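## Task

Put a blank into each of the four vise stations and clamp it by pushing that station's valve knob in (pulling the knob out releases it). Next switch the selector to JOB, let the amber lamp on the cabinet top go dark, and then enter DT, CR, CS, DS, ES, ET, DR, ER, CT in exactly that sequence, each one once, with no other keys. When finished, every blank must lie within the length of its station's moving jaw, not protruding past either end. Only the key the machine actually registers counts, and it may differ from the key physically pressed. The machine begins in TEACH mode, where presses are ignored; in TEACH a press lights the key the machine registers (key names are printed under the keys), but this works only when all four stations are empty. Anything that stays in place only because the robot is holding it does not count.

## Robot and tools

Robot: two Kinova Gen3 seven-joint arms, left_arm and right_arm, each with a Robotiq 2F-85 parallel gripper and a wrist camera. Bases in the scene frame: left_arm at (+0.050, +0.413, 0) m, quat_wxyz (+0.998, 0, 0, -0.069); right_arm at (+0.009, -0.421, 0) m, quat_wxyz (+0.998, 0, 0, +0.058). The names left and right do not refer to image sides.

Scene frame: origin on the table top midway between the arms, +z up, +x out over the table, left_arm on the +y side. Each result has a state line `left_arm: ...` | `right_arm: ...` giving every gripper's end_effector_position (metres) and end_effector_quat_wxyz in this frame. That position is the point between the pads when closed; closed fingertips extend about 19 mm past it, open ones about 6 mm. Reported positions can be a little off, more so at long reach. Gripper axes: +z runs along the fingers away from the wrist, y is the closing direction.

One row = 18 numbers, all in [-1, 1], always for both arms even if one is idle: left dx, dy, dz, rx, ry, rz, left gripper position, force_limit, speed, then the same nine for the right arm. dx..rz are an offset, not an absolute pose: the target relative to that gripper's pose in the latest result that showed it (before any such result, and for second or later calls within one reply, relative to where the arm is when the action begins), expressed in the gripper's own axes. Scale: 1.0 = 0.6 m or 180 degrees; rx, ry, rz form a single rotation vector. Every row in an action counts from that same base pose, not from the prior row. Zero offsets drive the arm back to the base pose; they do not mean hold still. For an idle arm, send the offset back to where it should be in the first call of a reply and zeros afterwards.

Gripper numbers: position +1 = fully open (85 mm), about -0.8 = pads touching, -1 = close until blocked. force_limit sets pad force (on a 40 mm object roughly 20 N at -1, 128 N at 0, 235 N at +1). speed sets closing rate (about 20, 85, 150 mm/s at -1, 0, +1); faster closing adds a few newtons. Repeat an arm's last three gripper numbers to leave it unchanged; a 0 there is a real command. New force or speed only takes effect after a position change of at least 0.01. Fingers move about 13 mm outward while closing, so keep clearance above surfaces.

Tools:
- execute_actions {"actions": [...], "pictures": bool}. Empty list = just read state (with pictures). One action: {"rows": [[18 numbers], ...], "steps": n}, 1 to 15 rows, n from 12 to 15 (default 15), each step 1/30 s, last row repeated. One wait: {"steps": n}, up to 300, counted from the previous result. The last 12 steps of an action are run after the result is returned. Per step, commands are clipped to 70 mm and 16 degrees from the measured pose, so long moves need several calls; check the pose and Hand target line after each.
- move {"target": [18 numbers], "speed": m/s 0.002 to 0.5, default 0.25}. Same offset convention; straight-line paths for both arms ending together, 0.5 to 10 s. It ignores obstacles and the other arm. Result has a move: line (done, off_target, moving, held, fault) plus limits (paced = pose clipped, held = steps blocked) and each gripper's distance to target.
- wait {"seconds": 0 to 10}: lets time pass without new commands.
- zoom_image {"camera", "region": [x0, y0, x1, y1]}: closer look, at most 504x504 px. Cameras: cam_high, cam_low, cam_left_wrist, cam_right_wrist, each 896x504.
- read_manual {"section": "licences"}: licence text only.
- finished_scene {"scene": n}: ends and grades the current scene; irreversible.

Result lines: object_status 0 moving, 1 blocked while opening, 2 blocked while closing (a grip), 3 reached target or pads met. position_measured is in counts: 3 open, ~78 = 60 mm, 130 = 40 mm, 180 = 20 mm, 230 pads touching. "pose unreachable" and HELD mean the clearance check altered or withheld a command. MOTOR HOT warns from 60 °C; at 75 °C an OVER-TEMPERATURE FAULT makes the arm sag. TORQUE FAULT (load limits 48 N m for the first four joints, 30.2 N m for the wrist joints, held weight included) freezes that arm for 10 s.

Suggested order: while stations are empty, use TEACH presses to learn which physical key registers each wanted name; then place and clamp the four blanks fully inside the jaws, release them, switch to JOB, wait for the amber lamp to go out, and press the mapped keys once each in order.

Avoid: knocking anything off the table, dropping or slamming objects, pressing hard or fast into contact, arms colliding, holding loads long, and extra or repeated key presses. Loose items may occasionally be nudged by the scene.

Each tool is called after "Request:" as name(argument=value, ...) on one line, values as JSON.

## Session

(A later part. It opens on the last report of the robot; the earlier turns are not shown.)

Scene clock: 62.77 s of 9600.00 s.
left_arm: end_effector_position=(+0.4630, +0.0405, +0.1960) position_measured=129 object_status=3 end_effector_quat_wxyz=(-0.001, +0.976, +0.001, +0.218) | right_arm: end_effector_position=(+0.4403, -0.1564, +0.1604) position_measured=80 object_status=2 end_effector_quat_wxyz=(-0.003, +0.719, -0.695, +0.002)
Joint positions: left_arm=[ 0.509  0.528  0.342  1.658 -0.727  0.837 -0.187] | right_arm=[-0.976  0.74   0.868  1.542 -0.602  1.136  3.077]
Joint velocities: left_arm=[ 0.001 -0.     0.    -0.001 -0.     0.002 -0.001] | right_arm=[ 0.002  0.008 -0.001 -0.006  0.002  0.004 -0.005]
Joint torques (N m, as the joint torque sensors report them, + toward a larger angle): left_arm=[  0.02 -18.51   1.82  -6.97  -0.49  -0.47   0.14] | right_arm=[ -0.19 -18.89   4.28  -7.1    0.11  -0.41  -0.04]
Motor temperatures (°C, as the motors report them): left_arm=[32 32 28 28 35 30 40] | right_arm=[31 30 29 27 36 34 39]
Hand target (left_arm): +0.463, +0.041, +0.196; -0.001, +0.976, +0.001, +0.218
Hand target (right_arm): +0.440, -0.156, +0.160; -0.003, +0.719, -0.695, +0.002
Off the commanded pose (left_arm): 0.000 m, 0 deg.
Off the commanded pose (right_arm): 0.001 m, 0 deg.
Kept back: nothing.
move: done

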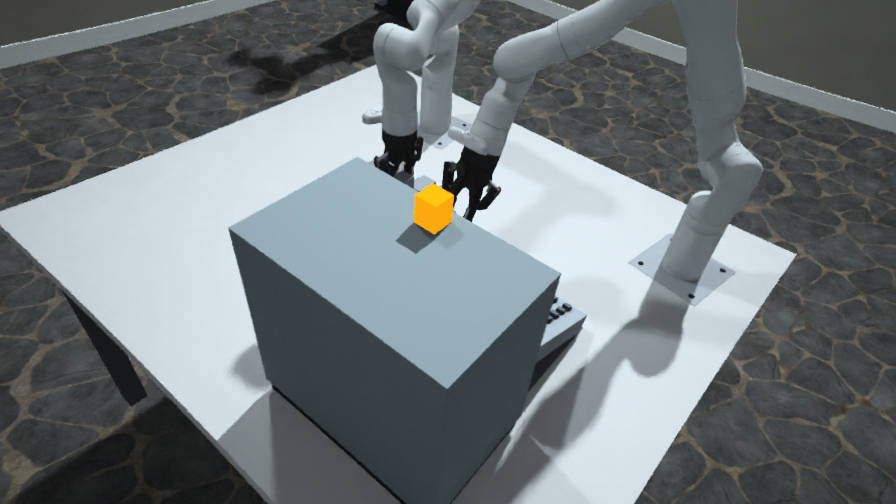

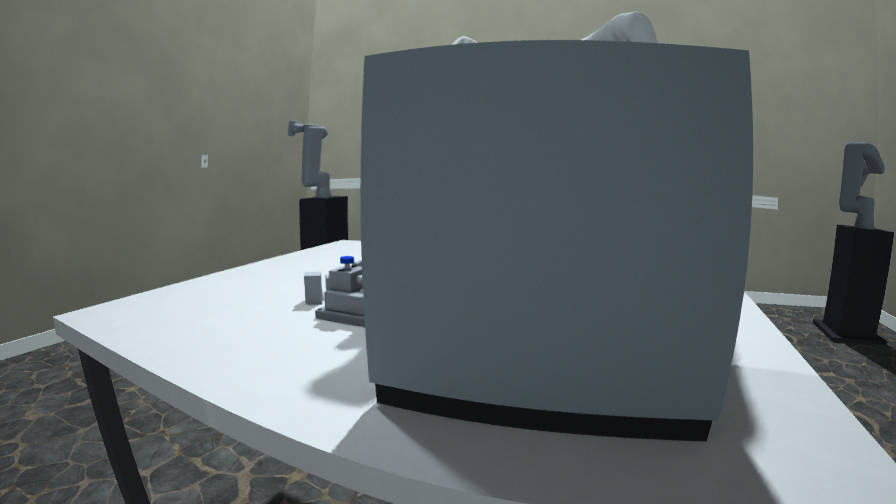

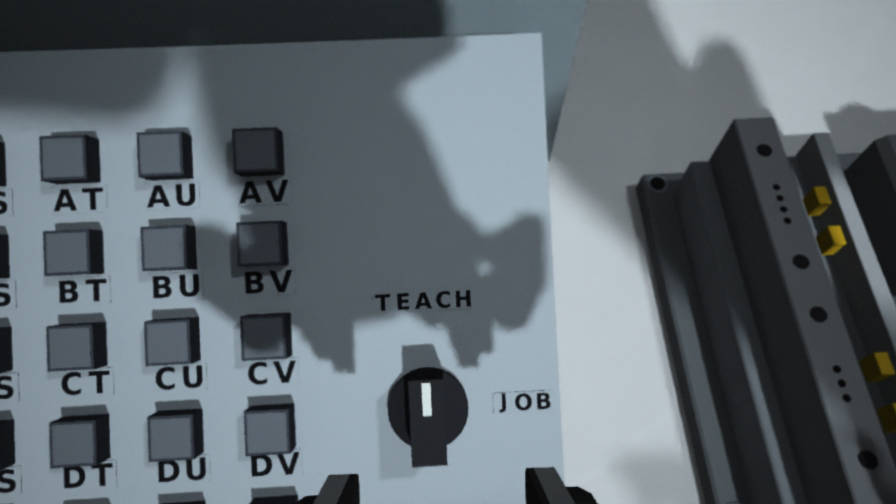

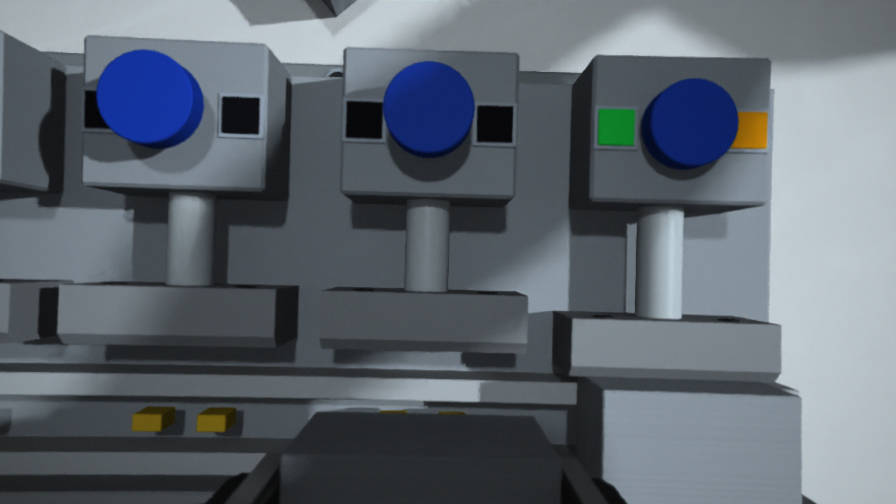

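Request:
move(target=[0,0,0,0,0,0,0,-0.5,0.5,0.007,-0.001,0.094,0,0,0,-1,-0.3,-0.3], speed=0.07)

Scene clock: 64.43 s of 9600.00 s.
left_arm: end_effector_position=(+0.4630, +0.0405, +0.1960) position_measured=129 object_status=3 end_effector_quat_wxyz=(-0.001, +0.976, +0.001, +0.218) | right_arm: end_effector_position=(+0.4413, -0.1605, +0.1048) position_measured=80 object_status=2 end_effector_quat_wxyz=(-0.003, +0.719, -0.695, +0.002)
Joint positions: left_arm=[ 0.509  0.528  0.342  1.658 -0.727  0.837 -0.187] | right_arm=[-0.944  0.81   0.813  1.613 -0.67   1.009  3.139]
Joint velocities: left_arm=[ 0.001  0.     0.    -0.    -0.    -0.    -0.   ] | right_arm=[ 0.002 -0.001 -0.001  0.002 -0.002 -0.002  0.003]
Joint torques (N m, as the joint torque sensors report them, + toward a larger angle): left_arm=[ -0.01 -18.41   1.93  -6.92  -0.53  -0.51   0.23] | right_arm=[ -0.24 -16.76   4.05  -5.46   0.12  -0.67  -0.01]
Motor temperatures (°C, as the motors report them): left_arm=[32 32 28 28 35 30 40] | right_arm=[31 30 29 27 36 34 39]
Hand target (left_arm): +0.463, +0.041, +0.196; -0.001, +0.976, +0.001, +0.218
Hand target (right_arm): +0.442, -0.161, +0.104; -0.003, +0.719, -0.695, +0.002
Off the commanded pose (left_arm): 0.000 m, 0 deg.
Off the commanded pose (right_arm): 0.001 m, 0 deg.
Kept back: nothing.
move: done

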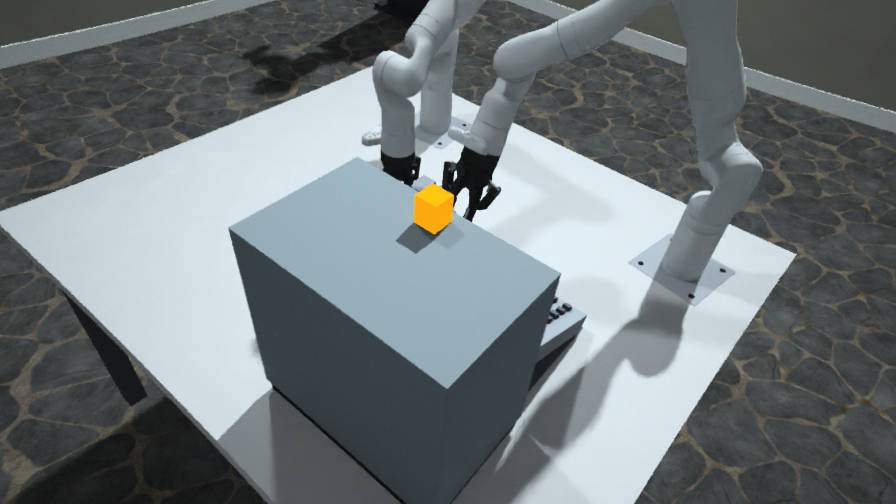

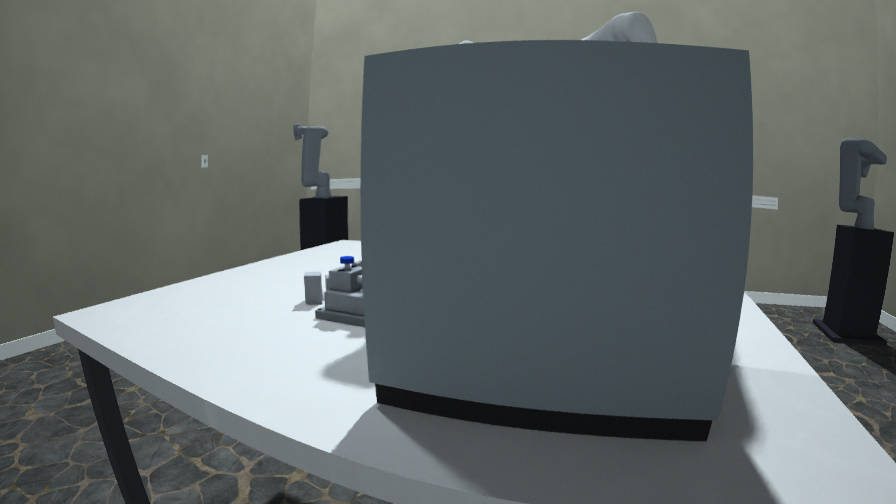

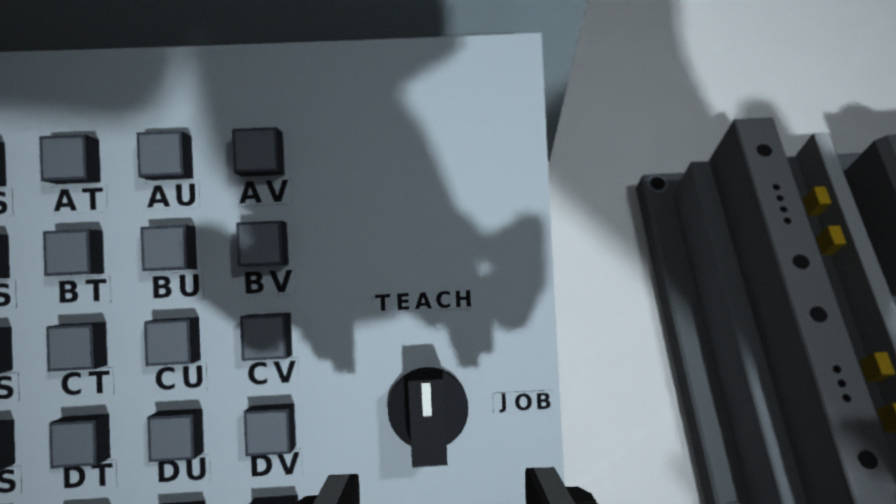

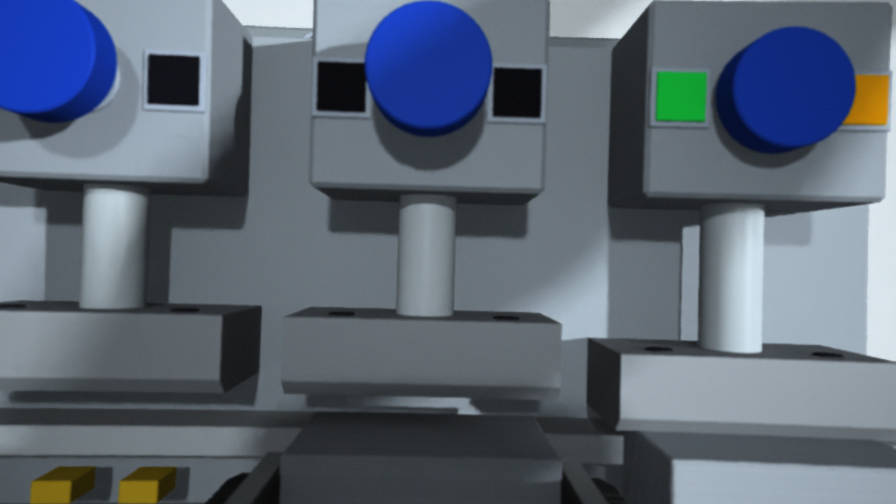

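Request:
execute_actions(actions=[{"rows":[[0,0,0,0,0,0,0,-0.5,0.5,0,0,0,0,0,0,0.6,-0.3,0],[0,0,0,0,0,0,0,-0.5,0.5,0,0,0,0,0,0,0.6,-0.3,0],[0,0,0,0,0,0,0,-0.5,0.5,0,0,0,0,0,0,0.6,-0.3,0],[0,0,0,0,0,0,0,-0.5,0.5,0,0,0,0,0,0,0.6,-0.3,0],[0,0,0,0,0,0,0,-0.5,0.5,0,0,0,0,0,0,0.6,-0.3,0],[0,0,0,0,0,0,0,-0.5,0.5,0,0,0,0,0,0,0.6,-0.3,0],[0,0,0,0,0,0,0,-0.5,0.5,0,0,0,0,0,0,0.6,-0.3,0],[0,0,0,0,0,0,0,-0.5,0.5,0,0,-0.006,0,0,0,0.6,-0.3,0],[0,0,0,0,0,0,0,-0.5,0.5,0,0,-0.014,0,0,0,0.6,-0.3,0],[0,0,0,0,0,0,0,-0.5,0.5,0,0,-0.023,0,0,0,0.6,-0.3,0],[0,0,0,0,0,0,0,-0.5,0.5,0,0,-0.033,0,0,0,0.6,-0.3,0],[0,0,0,0,0,0,0,-0.5,0.5,0,0,-0.043,0,0,0,0.6,-0.3,0],[0,0,0,0,0,0,0,-0.5,0.5,0,0,-0.052,0,0,0,0.6,-0.3,0],[0,0,0,0,0,0,0,-0.5,0.5,0,0,-0.06,0,0,0,0.6,-0.3,0],[0,0,0,0,0,0,0,-0.5,0.5,0,0,-0.0667,0,0,0,0.6,-0.3,0]],"steps":15}])

Request:
execute_actions(actions=[{"steps":22}])

Request:
move(target=[0.0145,-0.0075,0.05,0,0,0,0,-0.5,0.5,0.17,0,0,0,0,0,-1,-0.3,0.5], speed=0.2)

Request:
move(target=[0,0,0,0,0,0,0,-0.5,0.5,0,0,0.048,0,0,0,-1,-0.3,0.5], speed=0.04)

Scene clock: 65.73 s of 9600.00 s.
left_arm: end_effector_position=(+0.4630, +0.0405, +0.1960) position_measured=129 object_status=3 end_effector_quat_wxyz=(-0.001, +0.976, +0.001, +0.218) | right_arm: end_effector_position=(+0.4413, -0.1604, +0.1049) position_measured=75 object_status=0 end_effector_quat_wxyz=(-0.003, +0.719, -0.695, +0.002)
Joint positions: left_arm=[ 0.509  0.528  0.342  1.658 -0.727  0.837 -0.187] | right_arm=[-0.944  0.809  0.813  1.614 -0.67   1.009  3.139]
Joint velocities: left_arm=[-0.    -0.     0.     0.     0.001  0.002  0.   ] | right_arm=[-0.001  0.001  0.    -0.003  0.001  0.001 -0.002]
Joint torques (N m, as the joint torque sensors report them, + toward a larger angle): left_arm=[ -0.02 -18.58   1.97  -7.03  -0.48  -0.44   0.19] | right_arm=[ -0.11 -18.74   4.31  -5.63   0.04  -0.21   0.1 ]
Motor temperatures (°C, as the motors report them): left_arm=[32 32 28 28 35 30 40] | right_arm=[31 30 29 27 36 34 39]
Steps of this call (steps 1 to 36: nothing new was sent; steps 37 to 39: the first 3 steps of this action). Readings (end_effector_position | what the end effector reports):
37: left_arm (+0.4630, +0.0405, +0.1960) | right_arm (+0.4413, -0.1604, +0.1049) | left_arm position_measured=129 object_status=3 | right_arm position_measured=80 object_status=0
38: left_arm (+0.4630, +0.0405, +0.1960) | right_arm (+0.4413, -0.1604, +0.1049) | left_arm position_measured=129 object_status=3 | right_arm position_measured=80 object_status=0
39: the state above

Scene clock: 66.47 s of 9600.00 s.
left_arm: end_effector_position=(+0.4630, +0.0405, +0.1960) position_measured=129 object_status=3 end_effector_quat_wxyz=(-0.001, +0.976, +0.001, +0.218) | right_arm: end_effector_position=(+0.4411, -0.1610, +0.1440) position_measured=53 object_status=3 end_effector_quat_wxyz=(-0.004, +0.719, -0.695, +0.002)
Joint positions: left_arm=[ 0.509  0.528  0.342  1.658 -0.727  0.837 -0.187] | right_arm=[-0.963  0.756  0.852  1.572 -0.62   1.093  3.101]
Joint velocities: left_arm=[-0.001  0.001  0.     0.    -0.001  0.001 -0.001] | right_arm=[-0.004 -0.006  0.002 -0.003  0.002  0.004 -0.002]
Joint torques (N m, as the joint torque sensors report them, + toward a larger angle): left_arm=[  0.1  -18.55   2.    -6.98  -0.49  -0.48   0.15] | right_arm=[  0.06 -17.63   4.2   -6.14   0.09  -0.27  -0.03]
Motor temperatures (°C, as the motors report them): left_arm=[32 32 28 28 35 30 40] | right_arm=[31 30 29 27 36 34 39]
Hand target (left_arm): +0.463, +0.041, +0.196; -0.001, +0.976, +0.001, +0.218
Hand target (right_arm): +0.441, -0.161, +0.144; -0.004, +0.719, -0.695, +0.002
Off the commanded pose (left_arm): 0.000 m, 0 deg.
Off the commanded pose (right_arm): 0.001 m, 0 deg.
Kept back: nothing.
Steps of this call (steps 1 to 12: the last 12 steps of your previous action; steps 13 to 22: nothing new was sent). Readings (end_effector_position | what the end effector reports):
1: left_arm (+0.4630, +0.0405, +0.1960) | right_arm (+0.4413, -0.1604, +0.1049) | left_arm position_measured=129 object_status=3 | right_arm position_measured=69 object_status=0
2: left_arm (+0.4630, +0.0405, +0.1960) | right_arm (+0.4413, -0.1604, +0.1049) | left_arm position_measured=129 object_status=3 | right_arm position_measured=63 object_status=0
4: left_arm (+0.4630, +0.0405, +0.1960) | right_arm (+0.4413, -0.1604, +0.1049) | left_arm position_measured=129 object_status=3 | right_arm position_measured=56 object_status=0
8: left_arm (+0.4630, +0.0405, +0.1960) | right_arm (+0.4409, -0.1598, +0.1119) | left_arm position_measured=129 object_status=3 | right_arm position_measured=54 object_status=0
22: the state above

Scene clock: 67.67 s of 9600.00 s.
left_arm: end_effector_position=(+0.4836, +0.0450, +0.1726) position_measured=129 object_status=3 end_effector_quat_wxyz=(-0.001, +0.976, +0.001, +0.218) | right_arm: end_effector_position=(+0.4449, -0.2626, +0.1443) position_measured=231 object_status=3 end_effector_quat_wxyz=(-0.004, +0.719, -0.695, +0.002)
Joint positions: left_arm=[ 0.488  0.577  0.32   1.657 -0.757  0.781 -0.186] | right_arm=[-0.822  0.678  0.864  1.721 -0.596  1.017  3.314]
Joint velocities: left_arm=[-0.001  0.002 -0.    -0.    -0.    -0.001 -0.001] | right_arm=[ 0.005 -0.004  0.002  0.002 -0.001 -0.001  0.005]
Joint torques (N m, as the joint torque sensors report them, + toward a larger angle): left_arm=[  0.22 -19.33   2.02  -6.78  -0.48  -0.32   0.2 ] | right_arm=[ -0.04 -15.57   3.5   -6.01   0.02  -0.17   0.01]
Motor temperatures (°C, as the motors report them): left_arm=[32 32 28 28 35 30 40] | right_arm=[31 30 29 27 36 34 39]
Hand target (left_arm): +0.484, +0.045, +0.173; -0.001, +0.976, +0.001, +0.218
Hand target (right_arm): +0.445, -0.263, +0.144; -0.004, +0.719, -0.695, +0.002
Off the commanded pose (left_arm): 0.000 m, 0 deg.
Off the commanded pose (right_arm): 0.001 m, 0 deg.
Kept back: nothing.
move: done

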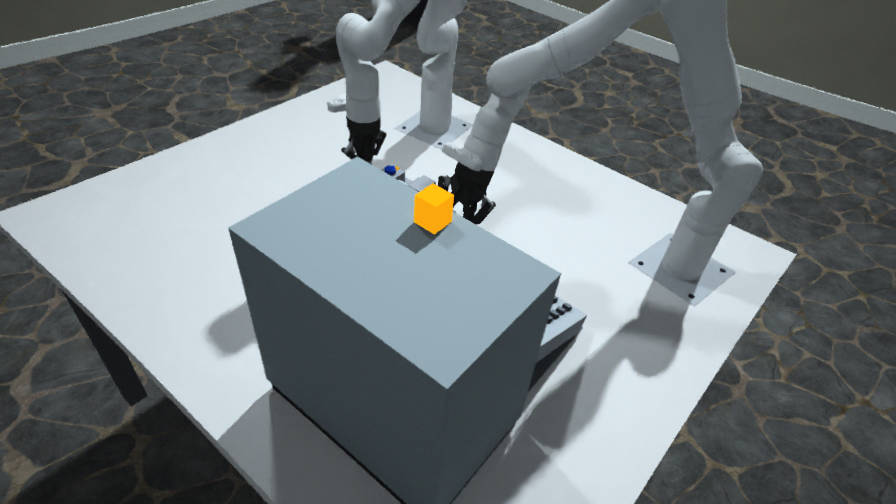

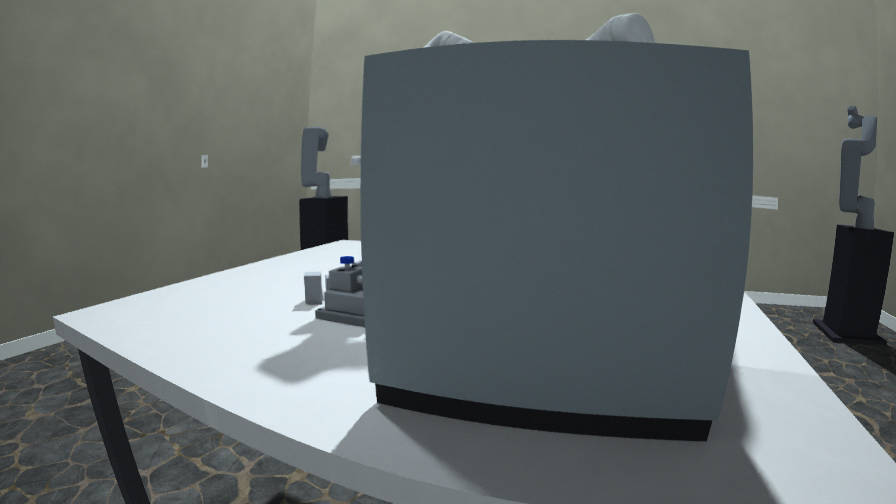

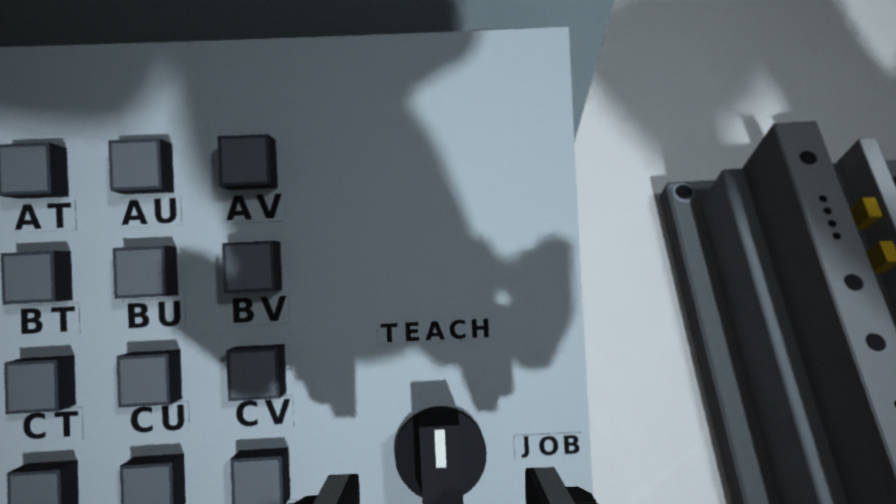

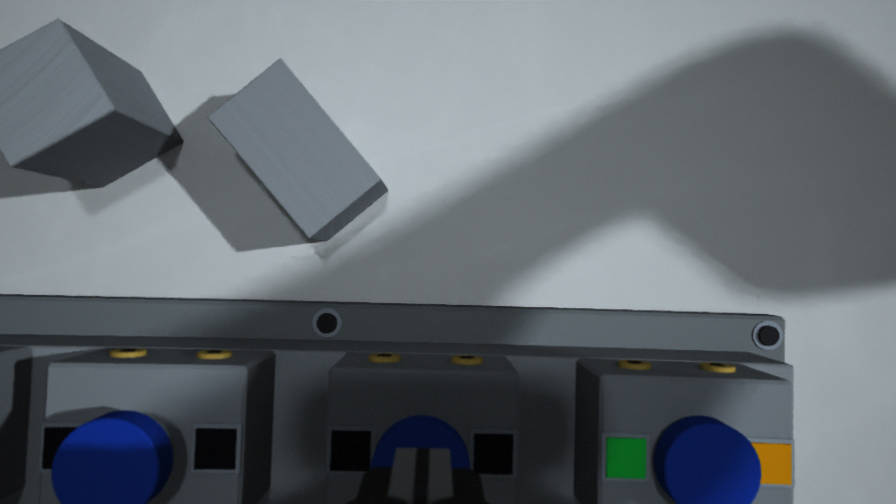

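Scene clock: 68.70 s of 9600.00 s.
left_arm: end_effector_position=(+0.4836, +0.0450, +0.1726) position_measured=129 object_status=3 end_effector_quat_wxyz=(-0.001, +0.976, +0.001, +0.218) | right_arm: end_effector_position=(+0.4451, -0.2627, +0.1177) position_measured=231 object_status=3 end_effector_quat_wxyz=(-0.005, +0.719, -0.695, +0.002)
Joint positions: left_arm=[ 0.488  0.577  0.32   1.657 -0.757  0.781 -0.186] | right_arm=[-0.8    0.715  0.83   1.753 -0.638  0.954  3.348]
Joint velocities: left_arm=[ 0.001 -0.002  0.     0.     0.    -0.001 -0.001] | right_arm=[ 0.001 -0.001 -0.     0.002 -0.002 -0.     0.003]
Joint torques (N m, as the joint torque sensors report them, + toward a larger angle): left_arm=[  0.12 -19.32   1.87  -6.82  -0.39  -0.45   0.2 ] | right_arm=[ -0.52 -12.36   2.58  -5.31  -0.42  -1.66  -0.09]
Motor temperatures (°C, as the motors report them): left_arm=[32 32 28 28 35 30 40] | right_arm=[31 30 29 27 36 34 39]
Hand target (left_arm): +0.484, +0.045, +0.173; -0.001, +0.976, +0.001, +0.218
Hand target (right_arm): +0.445, -0.263, +0.115; -0.004, +0.719, -0.695, +0.002
Off the commanded pose (left_arm): 0.000 m, 0 deg.
Off the commanded pose (right_arm): 0.002 m, 0 deg.
Kept back: nothing.
move: done

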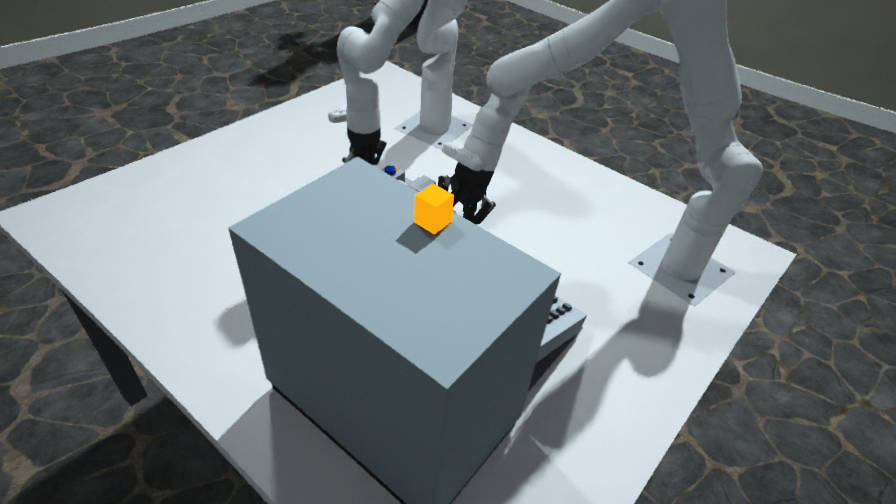

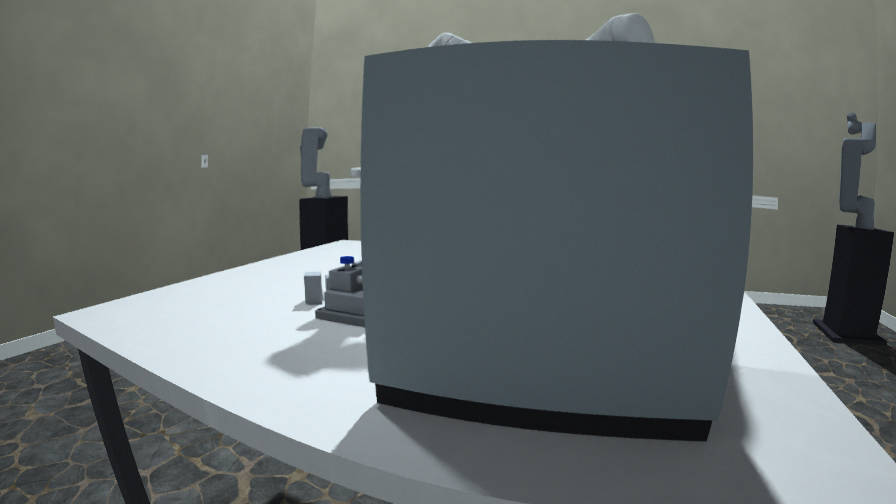

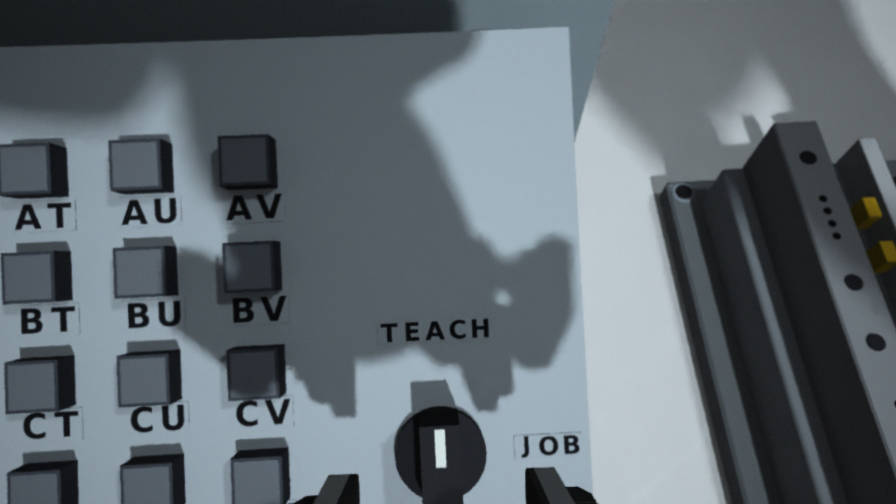

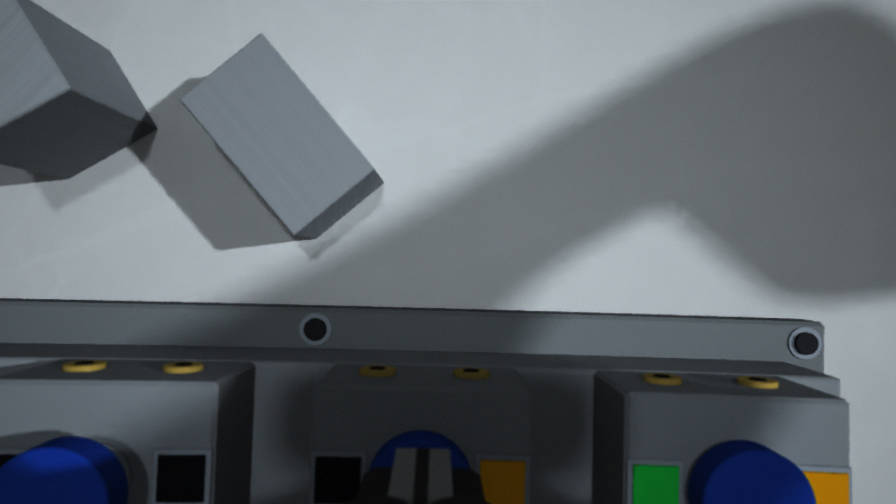

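Request:
move(target=[0,0,0,0,0,0,0,-0.5,0.5,0.172,-0.087,-0.03,-0.002,0.0025,0.272,0.69,-0.3,0], speed=0.35)

Scene clock: 71.67 s of 9600.00 s.
left_arm: end_effector_position=(+0.4836, +0.0450, +0.1726) position_measured=129 object_status=3 end_effector_quat_wxyz=(-0.001, +0.976, +0.001, +0.218) | right_arm: end_effector_position=(+0.5011, -0.3638, +0.1361) position_measured=43 object_status=3 end_effector_quat_wxyz=(+0.001, -0.367, +0.930, -0.000)
Joint positions: left_arm=[ 0.488  0.577  0.32   1.657 -0.757  0.781 -0.186] | right_arm=[-0.618  0.833  1.028  1.611 -0.768  1.148  2.802]
Joint velocities: left_arm=[-0.002 -0.    -0.     0.    -0.     0.001  0.001] | right_arm=[ 0.005  0.005  0.    -0.002  0.     0.004 -0.006]
Joint torques (N m, as the joint torque sensors report them, + toward a larger angle): left_arm=[  0.08 -19.24   1.9   -6.8   -0.5   -0.51   0.23] | right_arm=[ -0.49 -17.67   5.16  -5.45   0.    -0.06  -0.16]
Motor temperatures (°C, as the motors report them): left_arm=[32 32 28 28 35 30 40] | right_arm=[31 30 29 27 36 34 39]
Hand target (left_arm): +0.484, +0.045, +0.173; -0.001, +0.976, +0.001, +0.218
Hand target (right_arm): +0.501, -0.364, +0.136; +0.001, -0.366, +0.931, -0.000
Off the commanded pose (left_arm): 0.000 m, 0 deg.
Off the commanded pose (right_arm): 0.001 m, 0 deg.
Kept back: nothing.
move: done

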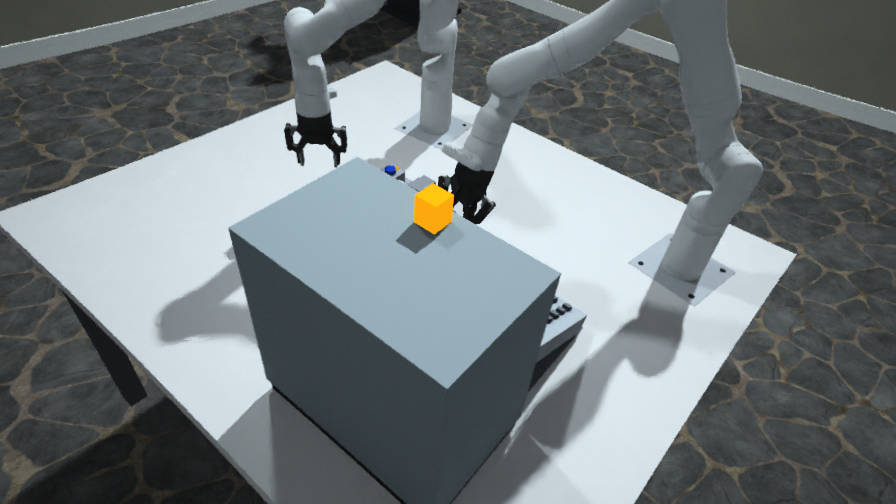

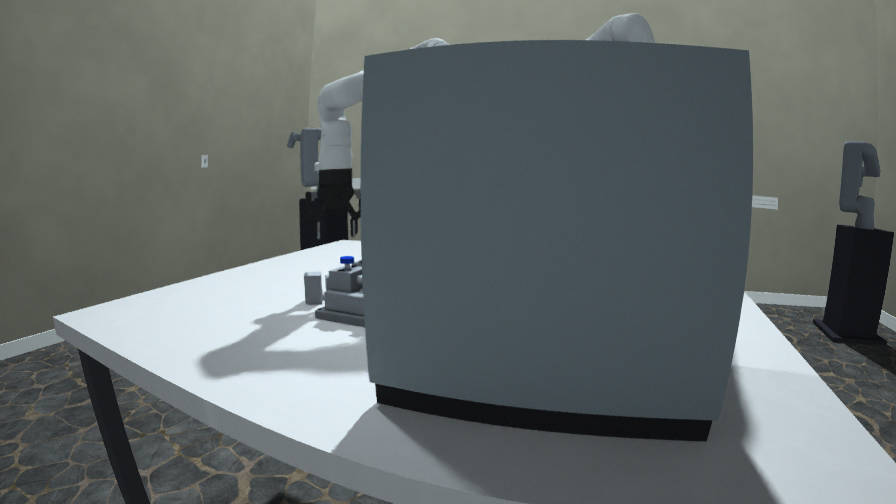

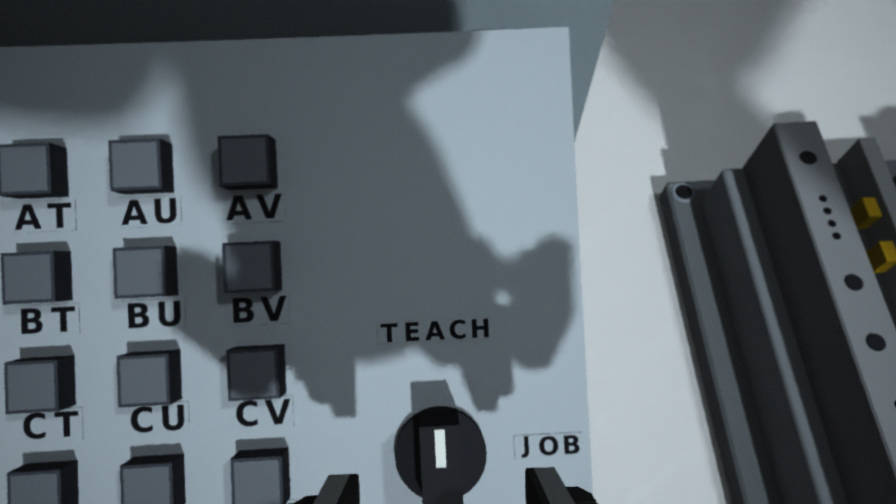

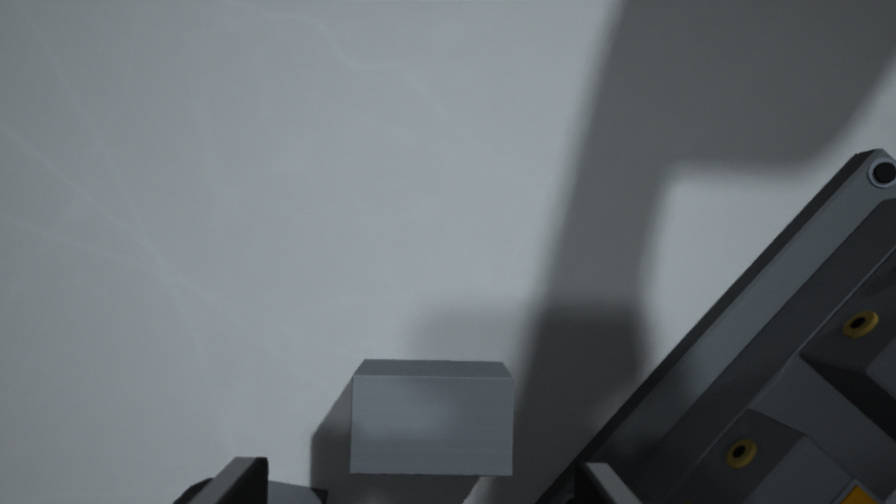

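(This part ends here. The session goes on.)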